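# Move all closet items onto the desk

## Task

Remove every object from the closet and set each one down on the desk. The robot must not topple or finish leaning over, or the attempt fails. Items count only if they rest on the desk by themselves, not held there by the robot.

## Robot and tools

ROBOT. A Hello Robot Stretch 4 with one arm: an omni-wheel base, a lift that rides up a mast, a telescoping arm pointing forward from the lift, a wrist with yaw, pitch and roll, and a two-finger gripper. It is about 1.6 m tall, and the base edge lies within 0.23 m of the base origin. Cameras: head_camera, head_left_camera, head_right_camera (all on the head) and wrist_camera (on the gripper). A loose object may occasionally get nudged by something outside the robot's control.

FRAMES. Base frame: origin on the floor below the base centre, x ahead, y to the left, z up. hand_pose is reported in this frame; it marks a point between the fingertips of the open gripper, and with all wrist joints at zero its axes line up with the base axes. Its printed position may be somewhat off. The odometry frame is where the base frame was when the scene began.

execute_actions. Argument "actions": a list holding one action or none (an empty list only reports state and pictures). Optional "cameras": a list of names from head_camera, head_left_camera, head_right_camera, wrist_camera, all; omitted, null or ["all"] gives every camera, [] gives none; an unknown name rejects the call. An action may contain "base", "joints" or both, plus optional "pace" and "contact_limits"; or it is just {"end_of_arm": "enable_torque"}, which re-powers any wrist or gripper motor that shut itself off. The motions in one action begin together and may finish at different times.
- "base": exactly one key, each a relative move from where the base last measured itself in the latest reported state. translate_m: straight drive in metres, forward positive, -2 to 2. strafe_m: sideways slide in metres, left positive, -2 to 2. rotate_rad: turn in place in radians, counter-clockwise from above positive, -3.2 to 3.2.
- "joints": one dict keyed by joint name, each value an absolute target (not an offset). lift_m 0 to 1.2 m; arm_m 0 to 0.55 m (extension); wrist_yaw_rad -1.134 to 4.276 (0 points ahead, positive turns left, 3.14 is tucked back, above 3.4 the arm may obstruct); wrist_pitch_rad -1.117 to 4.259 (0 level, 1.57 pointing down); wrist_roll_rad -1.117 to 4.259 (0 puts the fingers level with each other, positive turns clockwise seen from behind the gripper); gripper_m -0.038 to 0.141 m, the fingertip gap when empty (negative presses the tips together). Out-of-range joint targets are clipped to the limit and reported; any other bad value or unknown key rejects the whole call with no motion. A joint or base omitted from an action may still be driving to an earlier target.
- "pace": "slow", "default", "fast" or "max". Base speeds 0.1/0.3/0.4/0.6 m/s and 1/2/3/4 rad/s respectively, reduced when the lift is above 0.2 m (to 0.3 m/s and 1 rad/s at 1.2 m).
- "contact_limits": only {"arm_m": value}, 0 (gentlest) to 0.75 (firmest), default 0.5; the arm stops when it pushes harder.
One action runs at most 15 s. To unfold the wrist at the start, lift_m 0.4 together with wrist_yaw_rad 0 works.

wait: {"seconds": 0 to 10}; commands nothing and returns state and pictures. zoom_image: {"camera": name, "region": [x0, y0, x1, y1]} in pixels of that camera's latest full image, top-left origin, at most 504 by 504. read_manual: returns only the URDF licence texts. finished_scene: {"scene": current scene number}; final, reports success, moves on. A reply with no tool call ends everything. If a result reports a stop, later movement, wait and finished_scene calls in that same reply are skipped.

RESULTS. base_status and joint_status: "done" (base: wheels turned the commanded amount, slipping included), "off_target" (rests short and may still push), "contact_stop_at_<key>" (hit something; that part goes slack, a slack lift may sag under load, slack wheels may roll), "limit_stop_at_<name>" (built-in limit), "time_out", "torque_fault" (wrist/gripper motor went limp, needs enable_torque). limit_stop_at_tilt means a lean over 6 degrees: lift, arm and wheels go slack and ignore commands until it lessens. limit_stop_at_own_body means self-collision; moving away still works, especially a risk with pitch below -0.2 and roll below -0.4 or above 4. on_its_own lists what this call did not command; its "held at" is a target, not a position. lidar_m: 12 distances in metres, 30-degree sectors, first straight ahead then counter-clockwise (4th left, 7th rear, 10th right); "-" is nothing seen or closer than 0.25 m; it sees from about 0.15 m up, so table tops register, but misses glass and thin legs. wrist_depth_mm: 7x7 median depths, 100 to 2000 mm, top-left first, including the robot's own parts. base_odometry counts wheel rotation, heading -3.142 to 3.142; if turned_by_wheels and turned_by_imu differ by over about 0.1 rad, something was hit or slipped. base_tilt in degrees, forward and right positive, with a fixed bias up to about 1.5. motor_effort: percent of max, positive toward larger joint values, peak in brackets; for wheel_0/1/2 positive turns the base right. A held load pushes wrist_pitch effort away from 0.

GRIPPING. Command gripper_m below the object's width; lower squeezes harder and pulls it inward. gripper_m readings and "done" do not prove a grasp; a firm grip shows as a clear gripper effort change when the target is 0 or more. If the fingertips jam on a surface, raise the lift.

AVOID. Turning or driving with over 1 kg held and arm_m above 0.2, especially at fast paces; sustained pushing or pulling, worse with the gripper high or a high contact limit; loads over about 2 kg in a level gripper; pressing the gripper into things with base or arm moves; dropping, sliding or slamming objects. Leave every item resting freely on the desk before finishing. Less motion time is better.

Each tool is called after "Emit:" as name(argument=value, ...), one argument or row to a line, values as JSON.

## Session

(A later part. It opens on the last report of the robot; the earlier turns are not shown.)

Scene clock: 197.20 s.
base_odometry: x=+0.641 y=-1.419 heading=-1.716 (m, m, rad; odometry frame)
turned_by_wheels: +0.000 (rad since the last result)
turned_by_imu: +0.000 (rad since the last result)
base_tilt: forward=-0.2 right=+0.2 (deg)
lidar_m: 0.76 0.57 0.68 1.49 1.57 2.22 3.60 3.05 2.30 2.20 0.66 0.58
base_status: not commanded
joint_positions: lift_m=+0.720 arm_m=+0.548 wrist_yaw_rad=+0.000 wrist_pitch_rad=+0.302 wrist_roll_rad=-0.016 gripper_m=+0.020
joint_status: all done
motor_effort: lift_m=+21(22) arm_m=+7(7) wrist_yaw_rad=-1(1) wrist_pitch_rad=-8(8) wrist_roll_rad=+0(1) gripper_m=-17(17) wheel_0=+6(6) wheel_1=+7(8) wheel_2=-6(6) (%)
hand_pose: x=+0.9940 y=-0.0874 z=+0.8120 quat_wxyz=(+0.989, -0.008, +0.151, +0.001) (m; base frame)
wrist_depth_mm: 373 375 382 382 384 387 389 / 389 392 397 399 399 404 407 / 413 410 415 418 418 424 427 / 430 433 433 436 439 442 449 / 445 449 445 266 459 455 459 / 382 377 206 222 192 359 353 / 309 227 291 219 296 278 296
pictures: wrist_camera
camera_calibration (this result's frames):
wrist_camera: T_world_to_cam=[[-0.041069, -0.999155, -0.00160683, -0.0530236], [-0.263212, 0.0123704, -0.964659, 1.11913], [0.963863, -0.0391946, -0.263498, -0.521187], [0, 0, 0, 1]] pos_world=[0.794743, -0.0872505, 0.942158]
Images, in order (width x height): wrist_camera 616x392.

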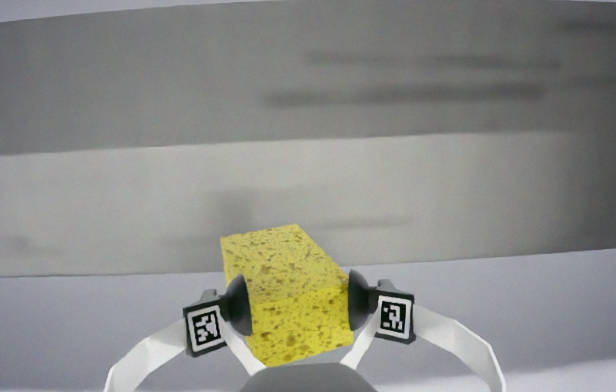

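Held. To the desk.

Emit:
execute_actions(
  actions=[
    {"base":{"translate_m":-0.3},"joints":{"arm_m":0.05}},
  ],
  cameras=[],
)

Emit:
execute_actions(
  actions=[
    {"base":{"rotate_rad":3.14},"joints":{"lift_m":1.0}},
  ],
  cameras=[],
)

Emit:
execute_actions(
  actions=[
    {"base":{"translate_m":1.3}},
  ],
  cameras=["wrist_camera","head_camera"],
)

Scene clock: 202.03 s.
base_odometry: x=+0.684 y=-1.123 heading=-1.717 (m, m, rad; odometry frame)
turned_by_wheels: +0.000 (rad since the last result)
turned_by_imu: +0.000 (rad since the last result)
base_tilt: forward=-0.2 right=+0.2 (deg)
lidar_m: 1.07 0.83 1.58 1.50 1.59 2.23 2.86 2.74 2.29 2.19 1.09 0.86
base_status: done
joint_positions: lift_m=+0.720 arm_m=+0.051 wrist_yaw_rad=+0.000 wrist_pitch_rad=+0.303 wrist_roll_rad=-0.016 gripper_m=+0.020
joint_status: all done
motor_effort: lift_m=+21(21) arm_m=-7(8) wrist_yaw_rad=-1(2) wrist_pitch_rad=-9(9) wrist_roll_rad=+1(0) gripper_m=-17(17) wheel_0=-5(8) wheel_1=-6(10) wheel_2=+5(13) (%)
hand_pose: x=+0.4976 y=-0.0875 z=+0.8119 quat_wxyz=(+0.989, -0.008, +0.151, +0.001) (m; base frame)
wrist_depth_mm: 798 976 1078 991 991 504 459 / 842 1138 1160 1160 1138 508 477 / 831 1182 1182 1182 1205 535 504 / 842 1078 1255 1281 1281 559 530 / 831 1138 1118 266 1138 569 559 / 809 976 207 221 192 591 591 / 661 549 1255 219 946 609 621
pictures: none
No camera images: the call's "cameras" was empty. Leave "cameras" out to get every camera's image.

Scene clock: 204.90 s.
base_odometry: x=+0.684 y=-1.123 heading=+1.422 (m, m, rad; odometry frame)
turned_by_wheels: +3.139 (rad since the last result)
turned_by_imu: +3.118 (rad since the last result)
base_tilt: forward=-0.3 right=+0.3 (deg)
lidar_m: 0.56 2.54 2.25 2.17 1.08 0.85 1.08 0.86 1.57 1.51 1.59 2.22
base_status: done
joint_positions: lift_m=+1.000 arm_m=+0.051 wrist_yaw_rad=+0.000 wrist_pitch_rad=+0.303 wrist_roll_rad=-0.016 gripper_m=+0.020
joint_status: all done
motor_effort: lift_m=+21(23) arm_m=-8(8) wrist_yaw_rad=-2(1) wrist_pitch_rad=-9(9) wrist_roll_rad=+0(1) gripper_m=-16(17) wheel_0=-4(11) wheel_1=-6(15) wheel_2=-4(14) (%)
hand_pose: x=+0.4976 y=-0.0874 z=+1.0920 quat_wxyz=(+0.989, -0.008, +0.151, +0.001) (m; base frame)
wrist_depth_mm: - - - - - - 1983 / - - - - - - - / - - - - - - - / - - - - - - - / - - - 265 - - - / - - 206 221 192 1921 1921 / 1708 891 1618 219 1618 1576 1576
pictures: none
No camera images: the call's "cameras" was empty. Leave "cameras" out to get every camera's image.

Scene clock: 210.73 s.
base_odometry: x=+0.877 y=+0.163 heading=+1.423 (m, m, rad; odometry frame)
turned_by_wheels: +0.000 (rad since the last result)
turned_by_imu: -0.004 (rad since the last result)
base_tilt: forward=-0.3 right=+0.2 (deg)
lidar_m: 0.57 1.21 1.67 2.13 2.26 2.14 2.09 2.15 1.59 1.52 1.61 1.98
base_status: done
joint_positions: lift_m=+1.000 arm_m=+0.051 wrist_yaw_rad=+0.000 wrist_pitch_rad=+0.303 wrist_roll_rad=-0.016 gripper_m=+0.020
joint_status: not commanded
motor_effort: lift_m=+21(21) arm_m=-7(7) wrist_yaw_rad=-1(1) wrist_pitch_rad=-9(10) wrist_roll_rad=+0(1) gripper_m=-17(18) wheel_0=+3(8) wheel_1=+5(13) wheel_2=-3(15) (%)
hand_pose: x=+0.4976 y=-0.0874 z=+1.0920 quat_wxyz=(+0.989, -0.008, +0.151, +0.001) (m; base frame)
wrist_depth_mm: 1430 1537 1499 1537 1537 1576 1537 / 1537 1576 1576 1576 1618 1576 1618 / 1576 1576 1618 1618 1661 1661 1708 / 1025 1661 1708 1756 1756 1756 1756 / 1708 1756 1808 265 1863 1863 1863 / 1921 1863 206 222 191 1921 1863 / 1708 788 1576 219 1576 1499 1576
pictures: head_camera, wrist_camera
camera_calibration (this result's frames):
wrist_camera: T_world_to_cam=[[-0.0411642, -0.999151, -0.00159277, -0.0729563], [-0.263674, 0.0124007, -0.964532, 1.25857], [0.963733, -0.0392842, -0.263961, 0.0316581], [0, 0, 0, 1]] pos_world=[0.29834, -0.087258, 1.22218]
Images, in order (width x height): head_camera 420x560, wrist_camera 616x392.

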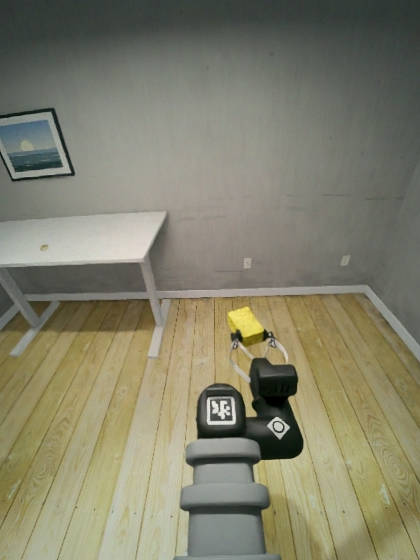

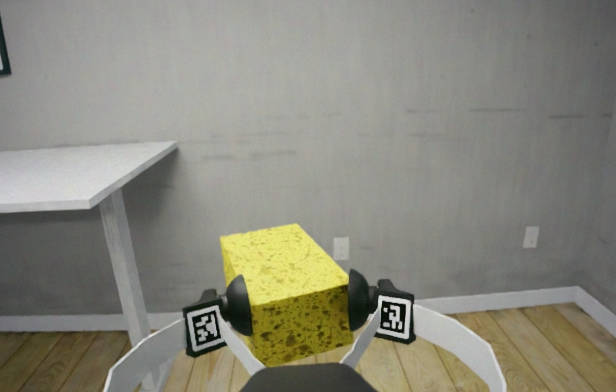

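Emit:
execute_actions(
  actions=[
    {"base":{"strafe_m":0.7}},
  ],
  cameras=[],
)

Emit:
execute_actions(
  actions=[
    {"base":{"translate_m":0.3},"joints":{"arm_m":0.5,"lift_m":0.93}},
  ],
  cameras=["wrist_camera","head_camera"],
)

Scene clock: 214.90 s.
base_odometry: x=+0.184 y=+0.266 heading=+1.423 (m, m, rad; odometry frame)
turned_by_wheels: +0.000 (rad since the last result)
turned_by_imu: +0.000 (rad since the last result)
base_tilt: forward=-0.3 right=+0.3 (deg)
lidar_m: 0.55 1.21 1.51 1.44 1.55 2.11 2.06 2.35 2.35 2.26 2.35 2.01
base_status: done
joint_positions: lift_m=+1.000 arm_m=+0.051 wrist_yaw_rad=+0.000 wrist_pitch_rad=+0.303 wrist_roll_rad=-0.016 gripper_m=+0.020
joint_status: not commanded
motor_effort: lift_m=+21(20) arm_m=-7(7) wrist_yaw_rad=-1(1) wrist_pitch_rad=-9(10) wrist_roll_rad=+3(2) gripper_m=-17(17) wheel_0=-2(12) wheel_1=+4(15) wheel_2=+0(1) (%)
hand_pose: x=+0.4976 y=-0.0874 z=+1.0920 quat_wxyz=(+0.989, -0.008, +0.151, +0.001) (m; base frame)
wrist_depth_mm: 1464 1464 1537 1499 1537 1537 1576 / 1499 1537 1576 1576 1576 1576 1618 / 1576 1618 1537 1464 1661 1708 1756 / 1008 1078 1042 1042 1756 1756 1808 / 1756 1808 1756 265 1808 1863 1921 / 1921 1921 206 221 192 1983 1921 / 1661 866 1618 220 1618 1499 1537
pictures: none
No camera images: the call's "cameras" was empty. Leave "cameras" out to get every camera's image.

Scene clock: 217.37 s.
base_odometry: x=+0.229 y=+0.563 heading=+1.423 (m, m, rad; odometry frame)
turned_by_wheels: +0.000 (rad since the last result)
turned_by_imu: -0.001 (rad since the last result)
base_tilt: forward=-0.2 right=+0.3 (deg)
lidar_m: 0.85 0.89 1.23 1.44 1.54 2.12 2.34 2.62 2.36 2.26 2.30 0.87
base_status: done
joint_positions: lift_m=+0.930 arm_m=+0.499 wrist_yaw_rad=+0.000 wrist_pitch_rad=+0.302 wrist_roll_rad=-0.016 gripper_m=+0.020
joint_status: all done
motor_effort: lift_m=+14(17) arm_m=+7(4) wrist_yaw_rad=-2(0) wrist_pitch_rad=-8(9) wrist_roll_rad=+1(0) gripper_m=-16(16) wheel_0=+4(6) wheel_1=+6(13) wheel_2=-4(16) (%)
hand_pose: x=+0.9450 y=-0.0874 z=+1.0226 quat_wxyz=(+0.989, -0.008, +0.151, +0.001) (m; base frame)
wrist_depth_mm: 820 831 842 842 854 866 878 / 854 866 891 878 891 904 904 / 904 904 917 904 931 946 931 / 668 640 634 609 603 976 991 / 445 442 407 265 415 415 1042 / 330 332 206 221 192 314 324 / 270 209 254 219 256 243 253
pictures: head_camera, wrist_camera
camera_calibration (this result's frames):
wrist_camera: T_world_to_cam=[[-0.04103, -0.999157, -0.00160586, -0.0547244], [-0.263371, 0.0123656, -0.964615, 1.30943], [0.963822, -0.0391552, -0.263656, -0.418276], [0, 0, 0, 1]] pos_world=[0.745764, -0.0872478, 1.15273]
Images, in order (width x height): head_camera 420x560, wrist_camera 616x392.

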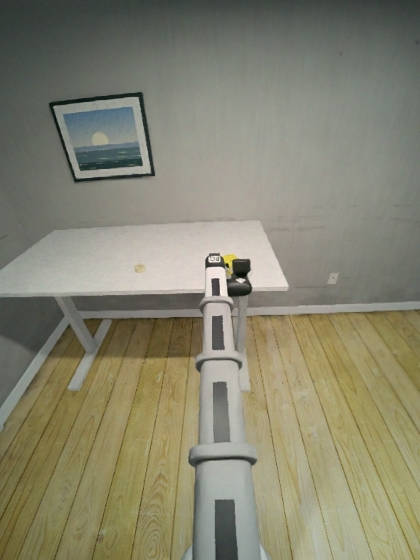

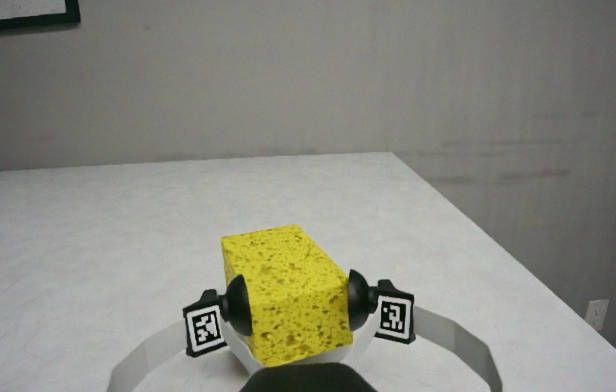

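Emit:
execute_actions(
  actions=[
    {"base":{"strafe_m":0.12},"joints":{"arm_m":0.548}},
  ],
  cameras=[],
)

Emit:
execute_actions(
  actions=[
    {"joints":{"lift_m":0.905},"pace":"slow"},
  ],
  cameras=[],
)

Emit:
execute_actions(
  actions=[
    {"joints":{"gripper_m":0.14}},
  ],
  cameras=[],
)

Emit:
execute_actions(
  actions=[
    {"joints":{"lift_m":0.96,"arm_m":0.05},"base":{"translate_m":-0.3}},
  ],
  cameras=["wrist_camera","head_camera"],
)

Scene clock: 219.70 s.
base_odometry: x=+0.110 y=+0.580 heading=+1.423 (m, m, rad; odometry frame)
turned_by_wheels: +0.000 (rad since the last result)
turned_by_imu: +0.000 (rad since the last result)
base_tilt: forward=-0.2 right=+0.3 (deg)
lidar_m: 0.83 0.89 1.25 1.32 1.41 1.94 2.31 2.68 2.48 2.38 2.30 0.88
base_status: done
joint_positions: lift_m=+0.930 arm_m=+0.547 wrist_yaw_rad=+0.000 wrist_pitch_rad=+0.302 wrist_roll_rad=-0.016 gripper_m=+0.020
joint_status: all done
motor_effort: lift_m=+14(14) arm_m=+7(4) wrist_yaw_rad=-2(2) wrist_pitch_rad=-8(9) wrist_roll_rad=+1(2) gripper_m=-17(18) wheel_0=-4(11) wheel_1=+5(14) wheel_2=+0(2) (%)
hand_pose: x=+0.9930 y=-0.0874 z=+1.0226 quat_wxyz=(+0.989, -0.008, +0.151, +0.001) (m; base frame)
wrist_depth_mm: 778 788 798 809 809 820 820 / 809 809 831 831 854 854 866 / 842 866 866 866 891 891 891 / 668 647 627 615 597 585 931 / 442 439 410 266 421 407 404 / 332 332 207 221 192 312 306 / 268 209 254 219 258 242 254
pictures: none
No camera images: the call's "cameras" was empty. Leave "cameras" out to get every camera's image.

Scene clock: 220.70 s.
base_odometry: x=+0.110 y=+0.580 heading=+1.423 (m, m, rad; odometry frame)
turned_by_wheels: +0.000 (rad since the last result)
turned_by_imu: +0.000 (rad since the last result)
base_tilt: forward=-0.4 right=+0.2 (deg)
lidar_m: 0.85 0.89 1.26 1.33 1.41 1.93 2.35 2.66 2.47 2.39 2.32 0.86
base_status: not commanded
joint_positions: lift_m=+0.905 arm_m=+0.547 wrist_yaw_rad=+0.000 wrist_pitch_rad=+0.302 wrist_roll_rad=-0.016 gripper_m=+0.020
joint_status: all done
motor_effort: lift_m=+14(17) arm_m=+8(7) wrist_yaw_rad=-1(1) wrist_pitch_rad=-9(9) wrist_roll_rad=+1(1) gripper_m=-16(17) wheel_0=-4(4) wheel_1=+4(5) wheel_2=+0(0) (%)
hand_pose: x=+0.9930 y=-0.0874 z=+0.9976 quat_wxyz=(+0.989, -0.008, +0.151, +0.001) (m; base frame)
wrist_depth_mm: 788 788 788 809 809 820 831 / 809 820 831 842 842 854 866 / 842 854 854 854 878 878 891 / 580 564 549 535 521 504 917 / 384 387 357 267 364 355 347 / 289 289 206 222 192 273 268 / 235 192 221 220 224 212 220
pictures: none
No camera images: the call's "cameras" was empty. Leave "cameras" out to get every camera's image.

Scene clock: 222.87 s.
base_odometry: x=+0.110 y=+0.580 heading=+1.423 (m, m, rad; odometry frame)
turned_by_wheels: +0.000 (rad since the last result)
turned_by_imu: +0.000 (rad since the last result)
base_tilt: forward=-0.3 right=+0.3 (deg)
lidar_m: 0.85 0.90 1.23 1.33 1.42 1.93 2.34 2.69 2.49 2.39 2.31 0.87
base_status: not commanded
joint_positions: lift_m=+0.905 arm_m=+0.547 wrist_yaw_rad=+0.000 wrist_pitch_rad=+0.302 wrist_roll_rad=-0.016 gripper_m=+0.140
joint_status: all done
motor_effort: lift_m=+14(14) arm_m=+7(7) wrist_yaw_rad=-2(1) wrist_pitch_rad=-8(8) wrist_roll_rad=+0(1) gripper_m=-1(18) wheel_0=-5(5) wheel_1=+4(4) wheel_2=+0(0) (%)
hand_pose: x=+0.9930 y=-0.0874 z=+0.9976 quat_wxyz=(+0.989, -0.008, +0.151, +0.001) (m; base frame)
wrist_depth_mm: 778 788 809 809 809 809 831 / 809 820 842 842 842 854 854 / 854 854 866 854 866 891 891 / 574 569 549 535 521 504 931 / 384 382 355 290 366 357 349 / 290 209 274 229 256 250 268 / 234 225 230 148 229 220 222
pictures: none
No camera images: the call's "cameras" was empty. Leave "cameras" out to get every camera's image.

Scene clock: 225.40 s.
base_odometry: x=+0.066 y=+0.284 heading=+1.423 (m, m, rad; odometry frame)
turned_by_wheels: +0.000 (rad since the last result)
turned_by_imu: +0.000 (rad since the last result)
base_tilt: forward=-0.3 right=+0.2 (deg)
lidar_m: 1.13 1.21 1.38 1.32 1.43 1.95 2.03 2.40 2.47 2.38 2.48 1.20
base_status: done
joint_positions: lift_m=+0.960 arm_m=+0.051 wrist_yaw_rad=+0.000 wrist_pitch_rad=+0.303 wrist_roll_rad=-0.016 gripper_m=+0.140
joint_status: all done
motor_effort: lift_m=+21(22) arm_m=-7(9) wrist_yaw_rad=+0(2) wrist_pitch_rad=-8(9) wrist_roll_rad=+1(2) gripper_m=+0(1) wheel_0=-4(10) wheel_1=-5(12) wheel_2=+4(14) (%)
hand_pose: x=+0.4976 y=-0.0875 z=+1.0520 quat_wxyz=(+0.989, -0.008, +0.151, +0.001) (m; base frame)
wrist_depth_mm: 1499 1499 1499 1537 1537 1537 1576 / 1537 1537 1576 1576 1576 1618 1618 / 1537 1430 1336 1229 1661 1708 1708 / 1708 1708 1708 1756 1756 1808 1808 / 1808 1808 1808 1808 1808 1863 1921 / 1808 210 1863 1921 1430 1708 1863 / 1537 1576 1618 147 1576 1537 1537
pictures: head_camera, wrist_camera
camera_calibration (this result's frames):
wrist_camera: T_world_to_cam=[[-0.0413478, -0.999144, -0.00160091, -0.0729685], [-0.263484, 0.0124493, -0.964583, 1.21999], [0.963777, -0.0394616, -0.263773, 0.0208316], [0, 0, 0, 1]] pos_world=[0.298353, -0.087272, 1.18216]
Images, in order (width x height): head_camera 420x560, wrist_camera 616x392.

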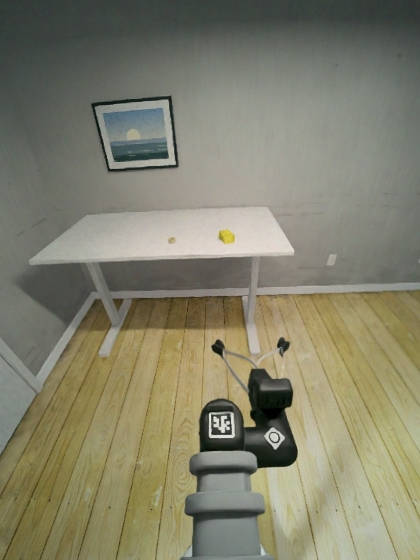

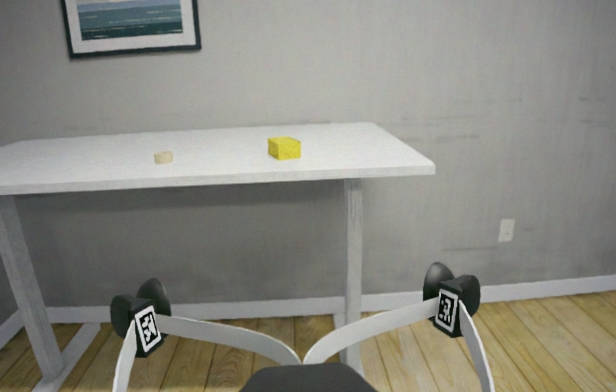

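Emit:
execute_actions(
  actions=[
    {"base":{"rotate_rad":3.16},"joints":{"lift_m":0.45}},
  ],
  cameras=[],
)

Emit:
execute_actions(
  actions=[
    {"base":{"strafe_m":0.9}},
  ],
  cameras=[],
)

Emit:
execute_actions(
  actions=[
    {"base":{"translate_m":1.1}},
  ],
  cameras=["wrist_camera","head_camera"],
)

Scene clock: 229.27 s.
base_odometry: x=+0.066 y=+0.284 heading=-1.701 (m, m, rad; odometry frame)
turned_by_wheels: +3.159 (rad since the last result)
turned_by_imu: +3.138 (rad since the last result)
base_tilt: forward=-0.2 right=+0.2 (deg)
lidar_m: 2.04 2.38 2.43 2.35 2.47 1.19 1.15 1.23 1.39 1.34 1.42 1.97
base_status: done
joint_positions: lift_m=+0.450 arm_m=+0.051 wrist_yaw_rad=+0.000 wrist_pitch_rad=+0.303 wrist_roll_rad=-0.016 gripper_m=+0.140
joint_status: all done
motor_effort: lift_m=+14(19) arm_m=-7(8) wrist_yaw_rad=-1(1) wrist_pitch_rad=-9(9) wrist_roll_rad=+0(2) gripper_m=+0(1) wheel_0=-4(7) wheel_1=-5(11) wheel_2=-4(13) (%)
hand_pose: x=+0.4976 y=-0.0874 z=+0.5426 quat_wxyz=(+0.989, -0.008, +0.151, +0.001) (m; base frame)
wrist_depth_mm: - - 1618 1618 - - 1756 / - - 1756 1708 - - 1808 / - - 1756 1756 - - 1863 / 1863 - 1808 1863 1863 - 1708 / 1537 1499 1499 1464 1464 1430 1366 / 1138 210 1118 1118 1025 991 1042 / 931 891 917 147 904 866 878
pictures: none
No camera images: the call's "cameras" was empty. Leave "cameras" out to get every camera's image.

Scene clock: 233.60 s.
base_odometry: x=+0.958 y=+0.167 heading=-1.701 (m, m, rad; odometry frame)
turned_by_wheels: +0.000 (rad since the last result)
turned_by_imu: +0.000 (rad since the last result)
base_tilt: forward=-0.3 right=+0.4 (deg)
lidar_m: 2.09 2.01 1.50 1.45 1.52 1.96 1.91 1.28 1.73 2.27 2.35 2.13
base_status: done
joint_positions: lift_m=+0.450 arm_m=+0.051 wrist_yaw_rad=+0.000 wrist_pitch_rad=+0.303 wrist_roll_rad=-0.016 gripper_m=+0.140
joint_status: not commanded
motor_effort: lift_m=+15(15) arm_m=-7(7) wrist_yaw_rad=-1(2) wrist_pitch_rad=-8(9) wrist_roll_rad=+1(1) gripper_m=+1(0) wheel_0=-2(13) wheel_1=+5(8) wheel_2=+0(5) (%)
hand_pose: x=+0.4976 y=-0.0874 z=+0.5425 quat_wxyz=(+0.989, -0.008, +0.151, +0.001) (m; base frame)
wrist_depth_mm: - - - - 1708 1661 1661 / - - - - 1708 1756 1756 / - - - - 1808 1863 1756 / - - 1863 - 1863 1863 1921 / 1537 1499 1464 1464 1430 1430 1366 / 1160 210 1160 1118 1008 976 1060 / 917 904 904 148 917 878 878
pictures: none
No camera images: the call's "cameras" was empty. Leave "cameras" out to get every camera's image.

Scene clock: 238.73 s.
base_odometry: x=+0.815 y=-0.924 heading=-1.701 (m, m, rad; odometry frame)
turned_by_wheels: +0.000 (rad since the last result)
turned_by_imu: -0.004 (rad since the last result)
base_tilt: forward=-0.2 right=+0.3 (deg)
lidar_m: 1.01 0.99 1.47 1.42 1.49 2.10 3.05 2.47 2.40 2.28 1.38 1.08
base_status: done
joint_positions: lift_m=+0.450 arm_m=+0.051 wrist_yaw_rad=+0.000 wrist_pitch_rad=+0.303 wrist_roll_rad=-0.016 gripper_m=+0.140
joint_status: not commanded
motor_effort: lift_m=+15(15) arm_m=-7(7) wrist_yaw_rad=-1(1) wrist_pitch_rad=-9(9) wrist_roll_rad=+1(0) gripper_m=+0(0) wheel_0=+4(10) wheel_1=+7(11) wheel_2=-5(15) (%)
hand_pose: x=+0.4976 y=-0.0874 z=+0.5425 quat_wxyz=(+0.989, -0.008, +0.151, +0.001) (m; base frame)
wrist_depth_mm: 609 1060 1308 1308 1336 683 661 / 640 991 1336 1366 1397 723 683 / 668 1060 1366 1397 1397 723 723 / 699 1060 1464 1499 1537 768 768 / 741 820 1430 1499 1464 809 798 / 778 210 1138 1118 1025 809 854 / 842 820 904 147 904 866 866
pictures: head_camera, wrist_camera
camera_calibration (this result's frames):
wrist_camera: T_world_to_cam=[[-0.0411671, -0.999151, -0.00160106, -0.0738249], [-0.263477, 0.0124015, -0.964586, 0.728548], [0.963787, -0.0392874, -0.263764, -0.113545], [0, 0, 0, 1]] pos_world=[0.29835, -0.0872582, 0.67268]
Images, in order (width x height): head_camera 420x560, wrist_camera 616x392.

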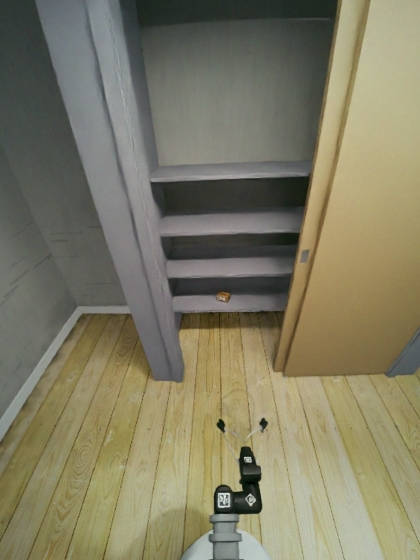

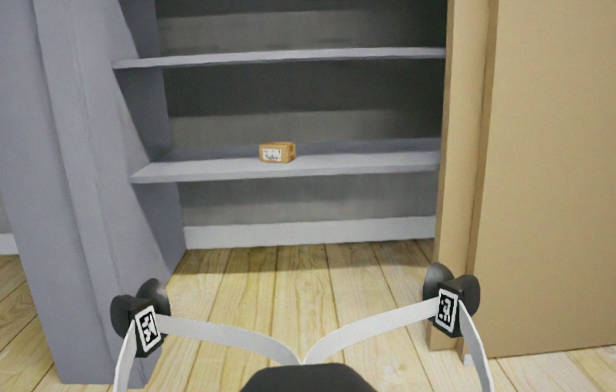

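Emit:
execute_actions(
  actions=[
    {"base":{"strafe_m":0.08},"joints":{"arm_m":0.548}},
  ],
  cameras=[],
)

Emit:
execute_actions(
  actions=[
    {"base":{"translate_m":0.2}},
  ],
  cameras=["wrist_camera"],
)

Scene clock: 241.87 s.
base_odometry: x=+0.895 y=-0.934 heading=-1.701 (m, m, rad; odometry frame)
turned_by_wheels: +0.000 (rad since the last result)
turned_by_imu: +0.000 (rad since the last result)
base_tilt: forward=-0.2 right=+0.3 (deg)
lidar_m: 0.97 1.01 1.38 1.33 1.41 1.97 2.69 2.46 2.48 2.37 1.39 1.11
base_status: done
joint_positions: lift_m=+0.450 arm_m=+0.547 wrist_yaw_rad=+0.000 wrist_pitch_rad=+0.302 wrist_roll_rad=-0.016 gripper_m=+0.140
joint_status: all done
motor_effort: lift_m=+15(15) arm_m=+8(5) wrist_yaw_rad=-1(1) wrist_pitch_rad=-8(8) wrist_roll_rad=+0(1) gripper_m=+1(1) wheel_0=-2(9) wheel_1=+3(15) wheel_2=+0(3) (%)
hand_pose: x=+0.9930 y=-0.0874 z=+0.5426 quat_wxyz=(+0.989, -0.008, +0.151, +0.001) (m; base frame)
wrist_depth_mm: 535 741 699 759 591 615 741 / 554 788 891 904 904 904 904 / 564 842 931 931 946 960 946 / 564 778 842 759 798 778 759 / 549 627 621 647 627 1060 1060 / 544 210 1042 1042 1008 976 1042 / 535 683 917 148 904 866 878
pictures: none
No camera images: the call's "cameras" was empty. Leave "cameras" out to get every camera's image.

Scene clock: 243.93 s.
base_odometry: x=+0.869 y=-1.132 heading=-1.700 (m, m, rad; odometry frame)
turned_by_wheels: +0.001 (rad since the last result)
turned_by_imu: +0.000 (rad since the last result)
base_tilt: forward=-0.3 right=+0.4 (deg)
lidar_m: 0.77 0.79 1.37 1.34 1.41 1.97 3.26 2.69 2.49 2.37 1.09 0.93
base_status: done
joint_positions: lift_m=+0.450 arm_m=+0.547 wrist_yaw_rad=+0.000 wrist_pitch_rad=+0.302 wrist_roll_rad=-0.016 gripper_m=+0.140
joint_status: not commanded
motor_effort: lift_m=+15(15) arm_m=+7(7) wrist_yaw_rad=-2(0) wrist_pitch_rad=-8(8) wrist_roll_rad=+1(0) gripper_m=+0(0) wheel_0=+3(9) wheel_1=+7(10) wheel_2=-4(15) (%)
hand_pose: x=+0.9930 y=-0.0874 z=+0.5426 quat_wxyz=(+0.989, -0.008, +0.151, +0.001) (m; base frame)
wrist_depth_mm: 304 294 309 338 357 366 418 / 549 683 699 707 707 715 715 / 559 723 732 732 741 750 750 / 554 750 759 750 759 768 750 / 521 591 574 484 530 544 535 / 445 210 439 436 389 397 410 / 427 387 392 148 866 854 878
pictures: wrist_camera
camera_calibration (this result's frames):
wrist_camera: T_world_to_cam=[[-0.0410909, -0.999154, -0.00161414, -0.0534774], [-0.263169, 0.0123814, -0.96467, 0.858906], [0.963874, -0.0392143, -0.263456, -0.591257], [0, 0, 0, 1]] pos_world=[0.793737, -0.0872524, 0.672704]
Images, in order (width x height): wrist_camera 616x392.

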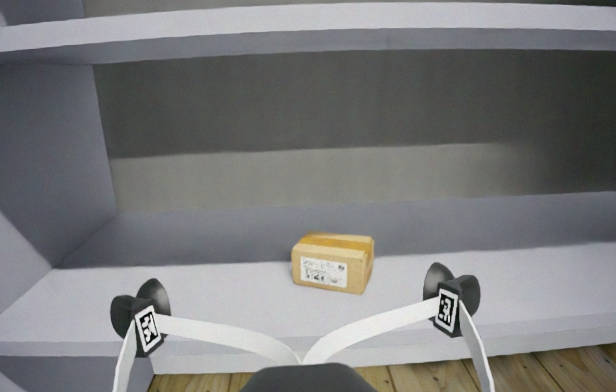

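Emit:
execute_actions(
  actions=[
    {"base":{"strafe_m":-0.035},"joints":{"lift_m":0.39}},
  ],
  cameras=[],
)

Emit:
execute_actions(
  actions=[
    {"base":{"translate_m":0.15},"joints":{"lift_m":0.372},"pace":"slow"},
  ],
  cameras=["wrist_camera"],
)

Scene clock: 245.80 s.
base_odometry: x=+0.834 y=-1.128 heading=-1.700 (m, m, rad; odometry frame)
turned_by_wheels: +0.000 (rad since the last result)
turned_by_imu: -0.001 (rad since the last result)
base_tilt: forward=-0.2 right=+0.3 (deg)
lidar_m: 0.85 0.79 1.42 1.36 1.45 2.04 3.24 2.70 2.45 2.34 1.09 0.92
base_status: done
joint_positions: lift_m=+0.390 arm_m=+0.547 wrist_yaw_rad=+0.000 wrist_pitch_rad=+0.302 wrist_roll_rad=-0.016 gripper_m=+0.140
joint_status: all done
motor_effort: lift_m=+14(15) arm_m=+7(7) wrist_yaw_rad=+0(1) wrist_pitch_rad=-8(9) wrist_roll_rad=+2(1) gripper_m=-1(0) wheel_0=+3(11) wheel_1=-5(15) wheel_2=+0(4) (%)
hand_pose: x=+0.9930 y=-0.0874 z=+0.4826 quat_wxyz=(+0.989, -0.008, +0.151, +0.001) (m; base frame)
wrist_depth_mm: 580 661 668 668 683 691 683 / 615 691 683 699 707 699 707 / 621 715 723 732 732 741 741 / 569 661 640 469 603 597 580 / 449 449 445 433 424 418 407 / 377 210 370 842 370 377 866 / 580 732 820 148 820 788 809
pictures: none
No camera images: the call's "cameras" was empty. Leave "cameras" out to get every camera's image.

Scene clock: 248.60 s.
base_odometry: x=+0.815 y=-1.276 heading=-1.700 (m, m, rad; odometry frame)
turned_by_wheels: +0.000 (rad since the last result)
turned_by_imu: -0.001 (rad since the last result)
base_tilt: forward=-0.3 right=+0.3 (deg)
lidar_m: 0.93 0.64 1.42 1.35 1.44 2.02 3.02 2.92 2.44 2.33 0.91 0.78
base_status: done
joint_positions: lift_m=+0.372 arm_m=+0.547 wrist_yaw_rad=+0.000 wrist_pitch_rad=+0.302 wrist_roll_rad=-0.016 gripper_m=+0.140
joint_status: all done
motor_effort: lift_m=+14(14) arm_m=+7(7) wrist_yaw_rad=-1(1) wrist_pitch_rad=-8(8) wrist_roll_rad=+1(1) gripper_m=+1(1) wheel_0=+4(7) wheel_1=+7(14) wheel_2=-7(12) (%)
hand_pose: x=+0.9930 y=-0.0874 z=+0.4647 quat_wxyz=(+0.989, -0.008, +0.151, +0.001) (m; base frame)
wrist_depth_mm: 521 530 530 539 539 539 544 / 549 544 554 564 559 569 564 / 574 574 580 580 585 591 597 / 559 591 585 569 549 535 530 / 410 410 399 294 364 379 370 / 307 209 304 290 270 265 286 / 249 239 245 148 245 234 234
pictures: wrist_camera
camera_calibration (this result's frames):
wrist_camera: T_world_to_cam=[[-0.0410908, -0.999154, -0.00161414, -0.053603], [-0.263169, 0.0123814, -0.96467, 0.783729], [0.963874, -0.0392142, -0.263456, -0.611795], [0, 0, 0, 1]] pos_world=[0.793745, -0.0872524, 0.594773]
Images, in order (width x height): wrist_camera 616x392.

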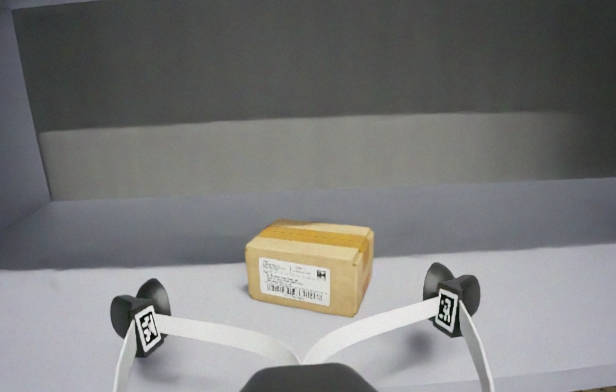

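Same depth pattern as the sponge case.

Emit:
execute_actions(
  actions=[
    {"base":{"translate_m":0.1},"joints":{"lift_m":0.364},"pace":"slow"},
  ],
  cameras=["wrist_camera"],
)

Emit:
execute_actions(
  actions=[
    {"joints":{"gripper_m":0.03}},
  ],
  cameras=["wrist_camera"],
)

Emit:
execute_actions(
  actions=[
    {"joints":{"lift_m":0.42}},
  ],
  cameras=["wrist_camera"],
)

Scene clock: 251.47 s.
base_odometry: x=+0.802 y=-1.375 heading=-1.699 (m, m, rad; odometry frame)
turned_by_wheels: +0.000 (rad since the last result)
turned_by_imu: +0.000 (rad since the last result)
base_tilt: forward=-0.3 right=+0.4 (deg)
lidar_m: 0.83 0.55 1.42 1.34 1.44 1.99 3.50 3.03 2.43 2.32 0.76 0.69
base_status: done
joint_positions: lift_m=+0.364 arm_m=+0.547 wrist_yaw_rad=+0.000 wrist_pitch_rad=+0.302 wrist_roll_rad=-0.016 gripper_m=+0.140
joint_status: all done
motor_effort: lift_m=+14(15) arm_m=+7(7) wrist_yaw_rad=+0(1) wrist_pitch_rad=-8(7) wrist_roll_rad=+1(1) gripper_m=+1(2) wheel_0=+4(5) wheel_1=+8(10) wheel_2=-6(11) (%)
hand_pose: x=+0.9930 y=-0.0874 z=+0.4567 quat_wxyz=(+0.989, -0.008, +0.151, +0.001) (m; base frame)
wrist_depth_mm: 433 439 439 445 449 445 449 / 452 452 459 462 462 466 469 / 473 473 477 484 492 488 492 / 492 496 496 500 500 504 504 / 392 389 384 377 370 364 353 / 293 210 278 204 202 254 273 / 237 229 224 148 183 224 224
pictures: wrist_camera
camera_calibration (this result's frames):
wrist_camera: T_world_to_cam=[[-0.0410906, -0.999154, -0.00161423, -0.0536159], [-0.26317, 0.0123815, -0.96467, 0.776011], [0.963874, -0.0392141, -0.263456, -0.613906], [0, 0, 0, 1]] pos_world=[0.793748, -0.0872524, 0.586771]
Images, in order (width x height): wrist_camera 616x392.

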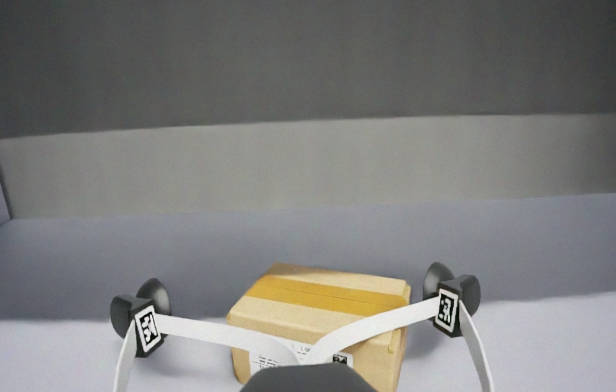

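Scene clock: 253.57 s.
base_odometry: x=+0.802 y=-1.375 heading=-1.699 (m, m, rad; odometry frame)
turned_by_wheels: +0.000 (rad since the last result)
turned_by_imu: +0.000 (rad since the last result)
base_tilt: forward=-0.2 right=+0.3 (deg)
lidar_m: 0.84 0.57 1.41 1.36 1.43 2.00 3.50 3.05 2.45 2.35 0.76 0.71
base_status: not commanded
joint_positions: lift_m=+0.364 arm_m=+0.547 wrist_yaw_rad=+0.000 wrist_pitch_rad=+0.303 wrist_roll_rad=-0.016 gripper_m=+0.030
joint_status: all done
motor_effort: lift_m=+14(14) arm_m=+7(7) wrist_yaw_rad=-1(0) wrist_pitch_rad=-10(11) wrist_roll_rad=+1(0) gripper_m=-21(20) wheel_0=+4(4) wheel_1=+8(8) wheel_2=-6(6) (%)
hand_pose: x=+0.9930 y=-0.0874 z=+0.4565 quat_wxyz=(+0.989, -0.008, +0.151, +0.001) (m; base frame)
wrist_depth_mm: 433 439 442 445 449 449 452 / 452 455 462 462 466 469 469 / 469 477 477 480 488 492 496 / 492 496 496 496 500 504 500 / 392 387 382 377 368 362 351 / 291 279 195 194 193 274 273 / 232 169 171 163 218 215 223
pictures: wrist_camera
camera_calibration (this result's frames):
wrist_camera: T_world_to_cam=[[-0.0413098, -0.999145, -0.00158784, -0.0534728], [-0.263778, 0.0124387, -0.964503, 0.776357], [0.963698, -0.0394246, -0.264066, -0.613449], [0, 0, 0, 1]] pos_world=[0.793757, -0.087269, 0.586723]
Images, in order (width x height): wrist_camera 616x392.

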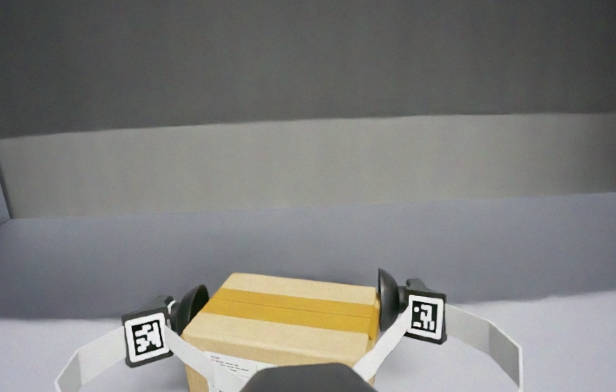

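Scene clock: 254.70 s.
base_odometry: x=+0.802 y=-1.375 heading=-1.699 (m, m, rad; odometry frame)
turned_by_wheels: +0.000 (rad since the last result)
turned_by_imu: +0.000 (rad since the last result)
base_tilt: forward=-0.3 right=+0.2 (deg)
lidar_m: 0.83 0.55 1.41 1.36 1.45 2.01 3.53 3.06 2.44 2.34 0.76 0.71
base_status: not commanded
joint_positions: lift_m=+0.420 arm_m=+0.547 wrist_yaw_rad=+0.000 wrist_pitch_rad=+0.303 wrist_roll_rad=-0.016 gripper_m=+0.030
joint_status: all done
motor_effort: lift_m=+22(23) arm_m=+7(7) wrist_yaw_rad=-1(0) wrist_pitch_rad=-10(11) wrist_roll_rad=+0(1) gripper_m=-20(20) wheel_0=+4(4) wheel_1=+8(8) wheel_2=-6(6) (%)
hand_pose: x=+0.9930 y=-0.0874 z=+0.5118 quat_wxyz=(+0.989, -0.008, +0.151, +0.001) (m; base frame)
wrist_depth_mm: 433 436 439 442 449 449 452 / 452 455 459 462 466 469 473 / 469 473 480 480 488 492 496 / 492 500 500 512 508 517 521 / 512 517 508 500 488 477 466 / 384 368 195 195 192 362 359 / 307 169 171 163 289 286 300
pictures: wrist_camera
camera_calibration (this result's frames):
wrist_camera: T_world_to_cam=[[-0.0413104, -0.999145, -0.00157987, -0.0533892], [-0.263967, 0.0124389, -0.964452, 0.829871], [0.963647, -0.0394248, -0.264255, -0.598679], [0, 0, 0, 1]] pos_world=[0.793768, -0.0872691, 0.642082]
Images, in order (width x height): wrist_camera 616x392.

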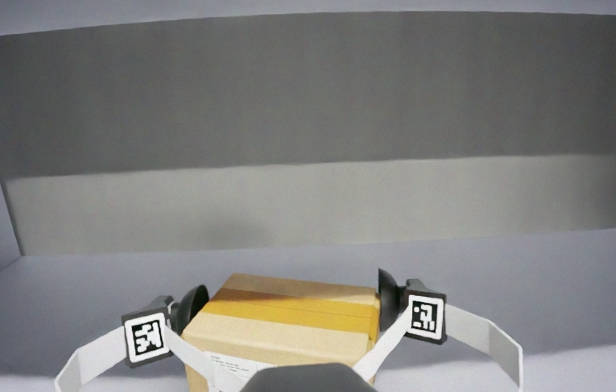

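Emit:
execute_actions(
  actions=[
    {"base":{"translate_m":-0.3},"joints":{"arm_m":0.05}},
  ],
  cameras=[],
)

Emit:
execute_actions(
  actions=[
    {"base":{"rotate_rad":3.16},"joints":{"lift_m":1.0}},
  ],
  cameras=[],
)

Emit:
execute_actions(
  actions=[
    {"base":{"translate_m":1.25}},
  ],
  cameras=[],
)

Emit:
execute_actions(
  actions=[
    {"base":{"strafe_m":1.0}},
  ],
  cameras=["wrist_camera","head_camera"],
)

Scene clock: 258.17 s.
base_odometry: x=+0.841 y=-1.078 heading=-1.700 (m, m, rad; odometry frame)
turned_by_wheels: +0.000 (rad since the last result)
turned_by_imu: +0.000 (rad since the last result)
base_tilt: forward=-0.3 right=+0.2 (deg)
lidar_m: 0.87 0.82 1.44 1.36 1.45 2.03 3.20 2.66 2.43 2.34 1.19 0.96
base_status: done
joint_positions: lift_m=+0.420 arm_m=+0.051 wrist_yaw_rad=+0.000 wrist_pitch_rad=+0.303 wrist_roll_rad=-0.016 gripper_m=+0.030
joint_status: all done
motor_effort: lift_m=+21(22) arm_m=-7(7) wrist_yaw_rad=-1(1) wrist_pitch_rad=-11(11) wrist_roll_rad=+1(0) gripper_m=-21(21) wheel_0=-3(10) wheel_1=-7(5) wheel_2=+5(14) (%)
hand_pose: x=+0.4975 y=-0.0875 z=+0.5117 quat_wxyz=(+0.988, -0.008, +0.151, +0.001) (m; base frame)
wrist_depth_mm: 488 878 1160 1160 1160 1182 564 / 500 960 1229 1229 1229 1229 574 / 530 946 1229 1255 1229 1042 585 / 549 891 1366 1366 1308 1336 615 / 580 715 1366 1336 1336 1229 640 / 609 609 196 194 192 707 668 / 640 169 171 163 820 759 699
pictures: none
No camera images: the call's "cameras" was empty. Leave "cameras" out to get every camera's image.

Scene clock: 261.37 s.
base_odometry: x=+0.841 y=-1.077 heading=+1.459 (m, m, rad; odometry frame)
turned_by_wheels: +3.159 (rad since the last result)
turned_by_imu: +3.138 (rad since the last result)
base_tilt: forward=-0.2 right=+0.3 (deg)
lidar_m: 2.46 2.51 2.39 2.30 1.17 0.97 0.85 0.85 1.43 1.36 1.46 2.06
base_status: done
joint_positions: lift_m=+1.000 arm_m=+0.051 wrist_yaw_rad=+0.000 wrist_pitch_rad=+0.303 wrist_roll_rad=-0.016 gripper_m=+0.030
joint_status: all done
motor_effort: lift_m=+22(26) arm_m=-7(7) wrist_yaw_rad=-2(2) wrist_pitch_rad=-12(11) wrist_roll_rad=+2(0) gripper_m=-20(20) wheel_0=-4(10) wheel_1=-8(14) wheel_2=-4(14) (%)
hand_pose: x=+0.4976 y=-0.0874 z=+1.0917 quat_wxyz=(+0.988, -0.008, +0.151, +0.001) (m; base frame)
wrist_depth_mm: - - - - - - 1863 / - - - - - - 1863 / - - - - - - 1863 / - - - - - - 1921 / - - - - - - 1921 / - 1921 195 193 193 1921 1863 / 1661 169 171 163 1537 1537 1576
pictures: none
No camera images: the call's "cameras" was empty. Leave "cameras" out to get every camera's image.

Scene clock: 267.03 s.
base_odometry: x=+0.980 y=+0.165 heading=+1.460 (m, m, rad; odometry frame)
turned_by_wheels: +0.000 (rad since the last result)
turned_by_imu: -0.004 (rad since the last result)
base_tilt: forward=-0.3 right=+0.3 (deg)
lidar_m: 1.73 1.23 1.69 2.28 2.36 2.16 2.05 2.00 1.47 1.42 1.51 1.97
base_status: done
joint_positions: lift_m=+1.000 arm_m=+0.051 wrist_yaw_rad=+0.000 wrist_pitch_rad=+0.303 wrist_roll_rad=-0.016 gripper_m=+0.030
joint_status: not commanded
motor_effort: lift_m=+21(21) arm_m=-7(7) wrist_yaw_rad=-1(1) wrist_pitch_rad=-11(11) wrist_roll_rad=+1(1) gripper_m=-21(21) wheel_0=+4(9) wheel_1=+5(9) wheel_2=-3(14) (%)
hand_pose: x=+0.4975 y=-0.0874 z=+1.0917 quat_wxyz=(+0.988, -0.008, +0.151, +0.001) (m; base frame)
wrist_depth_mm: 1430 1464 1499 1537 1499 1537 1499 / 1499 1537 1576 1576 1576 1576 1537 / 1576 1618 1618 1661 1661 1661 1661 / 1118 1661 1756 1661 1756 1708 1708 / 1756 1756 1808 1808 1808 1808 1863 / 1808 1397 195 194 193 1863 1863 / 1661 169 171 163 1537 1576 1618
pictures: none
No camera images: the call's "cameras" was empty. Leave "cameras" out to get every camera's image.

Scene clock: 271.70 s.
base_odometry: x=-0.014 y=+0.275 heading=+1.460 (m, m, rad; odometry frame)
turned_by_wheels: +0.000 (rad since the last result)
turned_by_imu: +0.000 (rad since the last result)
base_tilt: forward=-0.3 right=+0.4 (deg)
lidar_m: 1.16 1.23 1.29 1.27 1.37 1.92 2.02 2.43 2.51 2.45 2.56 1.18
base_status: done
joint_positions: lift_m=+1.000 arm_m=+0.051 wrist_yaw_rad=+0.000 wrist_pitch_rad=+0.303 wrist_roll_rad=-0.016 gripper_m=+0.030
joint_status: not commanded
motor_effort: lift_m=+21(22) arm_m=-7(7) wrist_yaw_rad=-1(2) wrist_pitch_rad=-11(11) wrist_roll_rad=+0(1) gripper_m=-21(21) wheel_0=-3(9) wheel_1=+5(17) wheel_2=+0(3) (%)
hand_pose: x=+0.4975 y=-0.0874 z=+1.0917 quat_wxyz=(+0.988, -0.008, +0.151, +0.001) (m; base frame)
wrist_depth_mm: 1499 1537 1537 1537 1576 1576 1576 / 1576 1576 1618 1618 1618 1576 1618 / 1618 1618 1537 1464 1430 1661 1708 / 1118 1098 1042 1756 1756 1756 1756 / 1756 1808 1863 1863 1863 1863 1921 / 1808 1863 195 194 193 1921 1921 / 1576 169 171 163 1576 1537 1618
pictures: head_camera, wrist_camera
camera_calibration (this result's frames):
wrist_camera: T_world_to_cam=[[-0.0412192, -0.999149, -0.00157414, -0.0729663], [-0.264284, 0.0124222, -0.964365, 1.25847], [0.963564, -0.0393343, -0.264572, 0.0324084], [0, 0, 0, 1]] pos_world=[0.298359, -0.0872624, 1.22208]
Images, in order (width x height): head_camera 420x560, wrist_camera 616x392.

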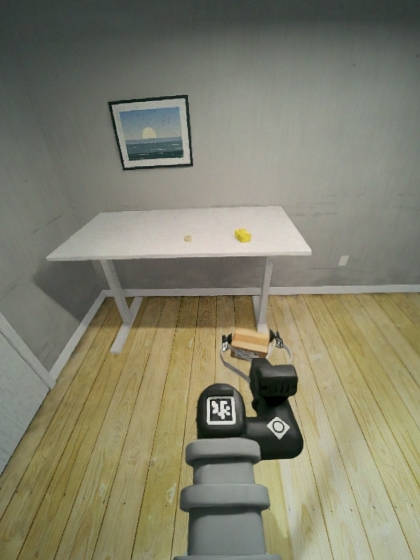

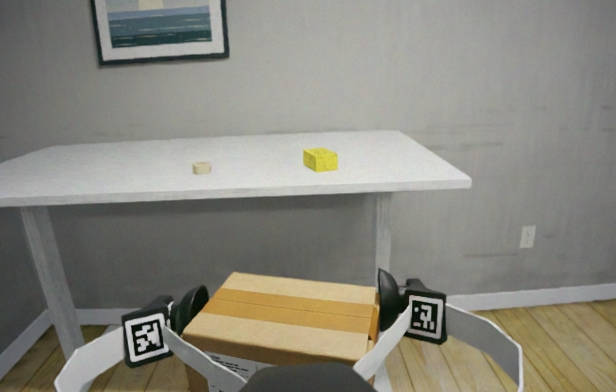

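Emit:
execute_actions(
  actions=[
    {"base":{"strafe_m":0.5}},
  ],
  cameras=[],
)

Emit:
execute_actions(
  actions=[
    {"base":{"translate_m":0.35},"joints":{"arm_m":0.548,"lift_m":0.93}},
  ],
  cameras=["wrist_camera","head_camera"],
)

Scene clock: 275.30 s.
base_odometry: x=-0.511 y=+0.331 heading=+1.460 (m, m, rad; odometry frame)
turned_by_wheels: +0.000 (rad since the last result)
turned_by_imu: +0.000 (rad since the last result)
base_tilt: forward=-0.3 right=+0.3 (deg)
lidar_m: 1.18 1.05 0.80 0.76 0.81 1.16 2.02 2.17 3.05 2.95 2.74 1.22
base_status: done
joint_positions: lift_m=+1.000 arm_m=+0.051 wrist_yaw_rad=+0.000 wrist_pitch_rad=+0.303 wrist_roll_rad=-0.016 gripper_m=+0.030
joint_status: not commanded
motor_effort: lift_m=+21(21) arm_m=-7(7) wrist_yaw_rad=-1(1) wrist_pitch_rad=-12(11) wrist_roll_rad=+1(1) gripper_m=-20(20) wheel_0=-2(12) wheel_1=+5(17) wheel_2=+0(0) (%)
hand_pose: x=+0.4975 y=-0.0874 z=+1.0917 quat_wxyz=(+0.988, -0.008, +0.151, +0.001) (m; base frame)
wrist_depth_mm: 1366 1537 1537 1576 1537 1618 1576 / 1308 1576 1618 1618 1618 1618 1618 / 1336 1661 1537 1464 1366 1366 1708 / 1281 1078 1808 1808 1756 1336 1808 / 1308 1756 1808 1863 1921 1863 1921 / 1308 1576 196 194 193 1499 1921 / 1229 169 171 163 1576 1576 1576
pictures: none
No camera images: the call's "cameras" was empty. Leave "cameras" out to get every camera's image.

Scene clock: 277.93 s.
base_odometry: x=-0.472 y=+0.678 heading=+1.460 (m, m, rad; odometry frame)
turned_by_wheels: +0.000 (rad since the last result)
turned_by_imu: -0.001 (rad since the last result)
base_tilt: forward=-0.2 right=+0.3 (deg)
lidar_m: 0.82 0.88 0.78 0.76 0.78 1.17 2.34 2.53 3.06 2.94 1.19 0.87
base_status: done
joint_positions: lift_m=+0.930 arm_m=+0.547 wrist_yaw_rad=+0.000 wrist_pitch_rad=+0.303 wrist_roll_rad=-0.016 gripper_m=+0.030
joint_status: all done
motor_effort: lift_m=+14(19) arm_m=+7(6) wrist_yaw_rad=-2(1) wrist_pitch_rad=-10(11) wrist_roll_rad=+1(2) gripper_m=-20(20) wheel_0=+3(8) wheel_1=+5(11) wheel_2=-3(15) (%)
hand_pose: x=+0.9930 y=-0.0874 z=+1.0223 quat_wxyz=(+0.988, -0.008, +0.151, +0.001) (m; base frame)
wrist_depth_mm: 778 778 778 788 788 798 788 / 798 809 820 809 820 820 831 / 842 842 854 854 842 854 854 / 647 640 634 609 591 574 564 / 442 433 430 421 418 407 399 / 330 314 195 194 193 310 306 / 263 169 172 163 248 243 252
pictures: head_camera, wrist_camera
camera_calibration (this result's frames):
wrist_camera: T_world_to_cam=[[-0.0409952, -0.999158, -0.00158148, -0.0528077], [-0.264113, 0.012363, -0.964413, 1.32234], [0.96362, -0.0391186, -0.264397, -0.463565], [0, 0, 0, 1]] pos_world=[0.793783, -0.0872454, 1.15264]
Images, in order (width x height): head_camera 420x560, wrist_camera 616x392.

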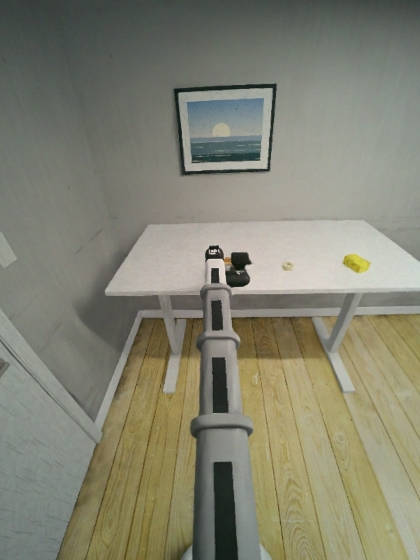

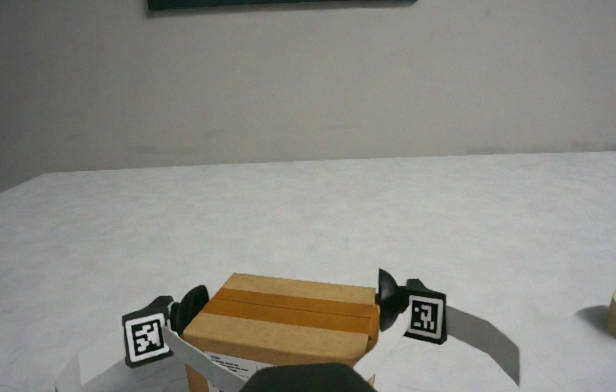

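Emit:
execute_actions(
  actions=[
    {"joints":{"lift_m":0.908},"pace":"slow"},
  ],
  cameras=[],
)

Emit:
execute_actions(
  actions=[
    {"joints":{"gripper_m":0.14}},
  ],
  cameras=[],
)

Emit:
execute_actions(
  actions=[
    {"joints":{"lift_m":0.97,"arm_m":0.05},"base":{"translate_m":-0.3}},
  ],
  cameras=["wrist_camera","head_camera"],
)

Scene clock: 279.50 s.
base_odometry: x=-0.472 y=+0.678 heading=+1.460 (m, m, rad; odometry frame)
turned_by_wheels: +0.000 (rad since the last result)
turned_by_imu: +0.000 (rad since the last result)
base_tilt: forward=-0.3 right=+0.3 (deg)
lidar_m: 0.82 0.89 0.78 0.75 0.77 1.17 2.35 2.52 3.05 2.96 1.17 0.86
base_status: not commanded
joint_positions: lift_m=+0.908 arm_m=+0.547 wrist_yaw_rad=+0.000 wrist_pitch_rad=+0.303 wrist_roll_rad=-0.016 gripper_m=+0.030
joint_status: all done
motor_effort: lift_m=+14(15) arm_m=+7(7) wrist_yaw_rad=-2(3) wrist_pitch_rad=-10(11) wrist_roll_rad=+0(1) gripper_m=-20(20) wheel_0=+3(3) wheel_1=+6(5) wheel_2=-3(3) (%)
hand_pose: x=+0.9930 y=-0.0874 z=+1.0004 quat_wxyz=(+0.988, -0.008, +0.151, +0.001) (m; base frame)
wrist_depth_mm: 768 768 788 788 788 778 798 / 809 809 798 820 820 820 809 / 842 831 842 842 831 854 854 / 585 569 554 544 525 512 504 / 392 387 382 373 370 362 355 / 293 279 195 194 193 273 271 / 233 168 171 163 219 216 224
pictures: none
No camera images: the call's "cameras" was empty. Leave "cameras" out to get every camera's image.

Scene clock: 281.60 s.
base_odometry: x=-0.472 y=+0.678 heading=+1.460 (m, m, rad; odometry frame)
turned_by_wheels: +0.000 (rad since the last result)
turned_by_imu: +0.000 (rad since the last result)
base_tilt: forward=-0.3 right=+0.3 (deg)
lidar_m: 0.83 0.91 0.78 0.72 0.78 1.18 2.38 2.55 3.05 2.96 1.17 0.87
base_status: not commanded
joint_positions: lift_m=+0.908 arm_m=+0.547 wrist_yaw_rad=+0.000 wrist_pitch_rad=+0.303 wrist_roll_rad=-0.016 gripper_m=+0.140
joint_status: all done
motor_effort: lift_m=+14(14) arm_m=+7(8) wrist_yaw_rad=-1(1) wrist_pitch_rad=-10(11) wrist_roll_rad=+1(2) gripper_m=+1(20) wheel_0=+3(3) wheel_1=+6(5) wheel_2=-2(3) (%)
hand_pose: x=+0.9930 y=-0.0874 z=+1.0004 quat_wxyz=(+0.989, -0.008, +0.151, +0.001) (m; base frame)
wrist_depth_mm: 768 778 778 778 788 788 788 / 798 820 809 820 809 831 820 / 854 842 842 842 842 842 854 / 585 574 559 539 525 512 504 / 392 389 382 377 373 362 355 / 294 209 216 204 213 255 273 / 238 230 204 148 227 224 224
pictures: none
No camera images: the call's "cameras" was empty. Leave "cameras" out to get every camera's image.

Scene clock: 284.13 s.
base_odometry: x=-0.505 y=+0.380 heading=+1.460 (m, m, rad; odometry frame)
turned_by_wheels: +0.000 (rad since the last result)
turned_by_imu: +0.000 (rad since the last result)
base_tilt: forward=-0.4 right=+0.3 (deg)
lidar_m: 1.13 1.00 0.80 0.75 0.82 1.15 2.05 2.23 3.04 2.96 2.64 1.16
base_status: done
joint_positions: lift_m=+0.970 arm_m=+0.051 wrist_yaw_rad=+0.000 wrist_pitch_rad=+0.303 wrist_roll_rad=-0.016 gripper_m=+0.140
joint_status: all done
motor_effort: lift_m=+21(21) arm_m=-7(9) wrist_yaw_rad=+0(1) wrist_pitch_rad=-9(10) wrist_roll_rad=+2(1) gripper_m=+0(0) wheel_0=-3(10) wheel_1=-4(11) wheel_2=+5(15) (%)
hand_pose: x=+0.4976 y=-0.0875 z=+1.0620 quat_wxyz=(+0.989, -0.008, +0.151, +0.001) (m; base frame)
wrist_depth_mm: 1336 1464 1537 1499 1499 1499 1537 / 1336 1576 1576 1537 1576 1576 1576 / 1308 1537 1397 1308 1281 1098 1205 / 1255 1281 1708 1708 1708 1756 1708 / 1308 1756 1808 1808 1808 1808 1863 / 1281 209 1983 1921 1708 1430 1863 / 1281 1576 1576 147 1618 1499 1537
pictures: head_camera, wrist_camera
camera_calibration (this result's frames):
wrist_camera: T_world_to_cam=[[-0.041349, -0.999143, -0.00160839, -0.0729436], [-0.263486, 0.012457, -0.964583, 1.22962], [0.963777, -0.0394607, -0.263776, 0.0234691], [0, 0, 0, 1]] pos_world=[0.298354, -0.0872724, 1.19215]
Images, in order (width x height): head_camera 420x560, wrist_camera 616x392.

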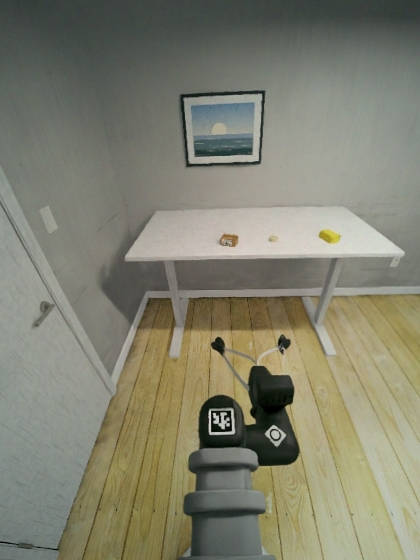

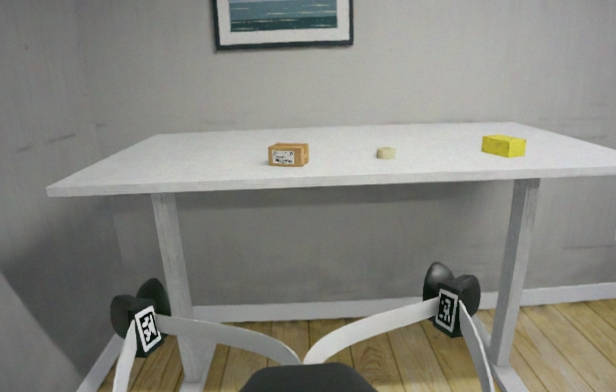

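Emit:
finished_scene(
  scene=1,
)

The scene is finished: the task was done.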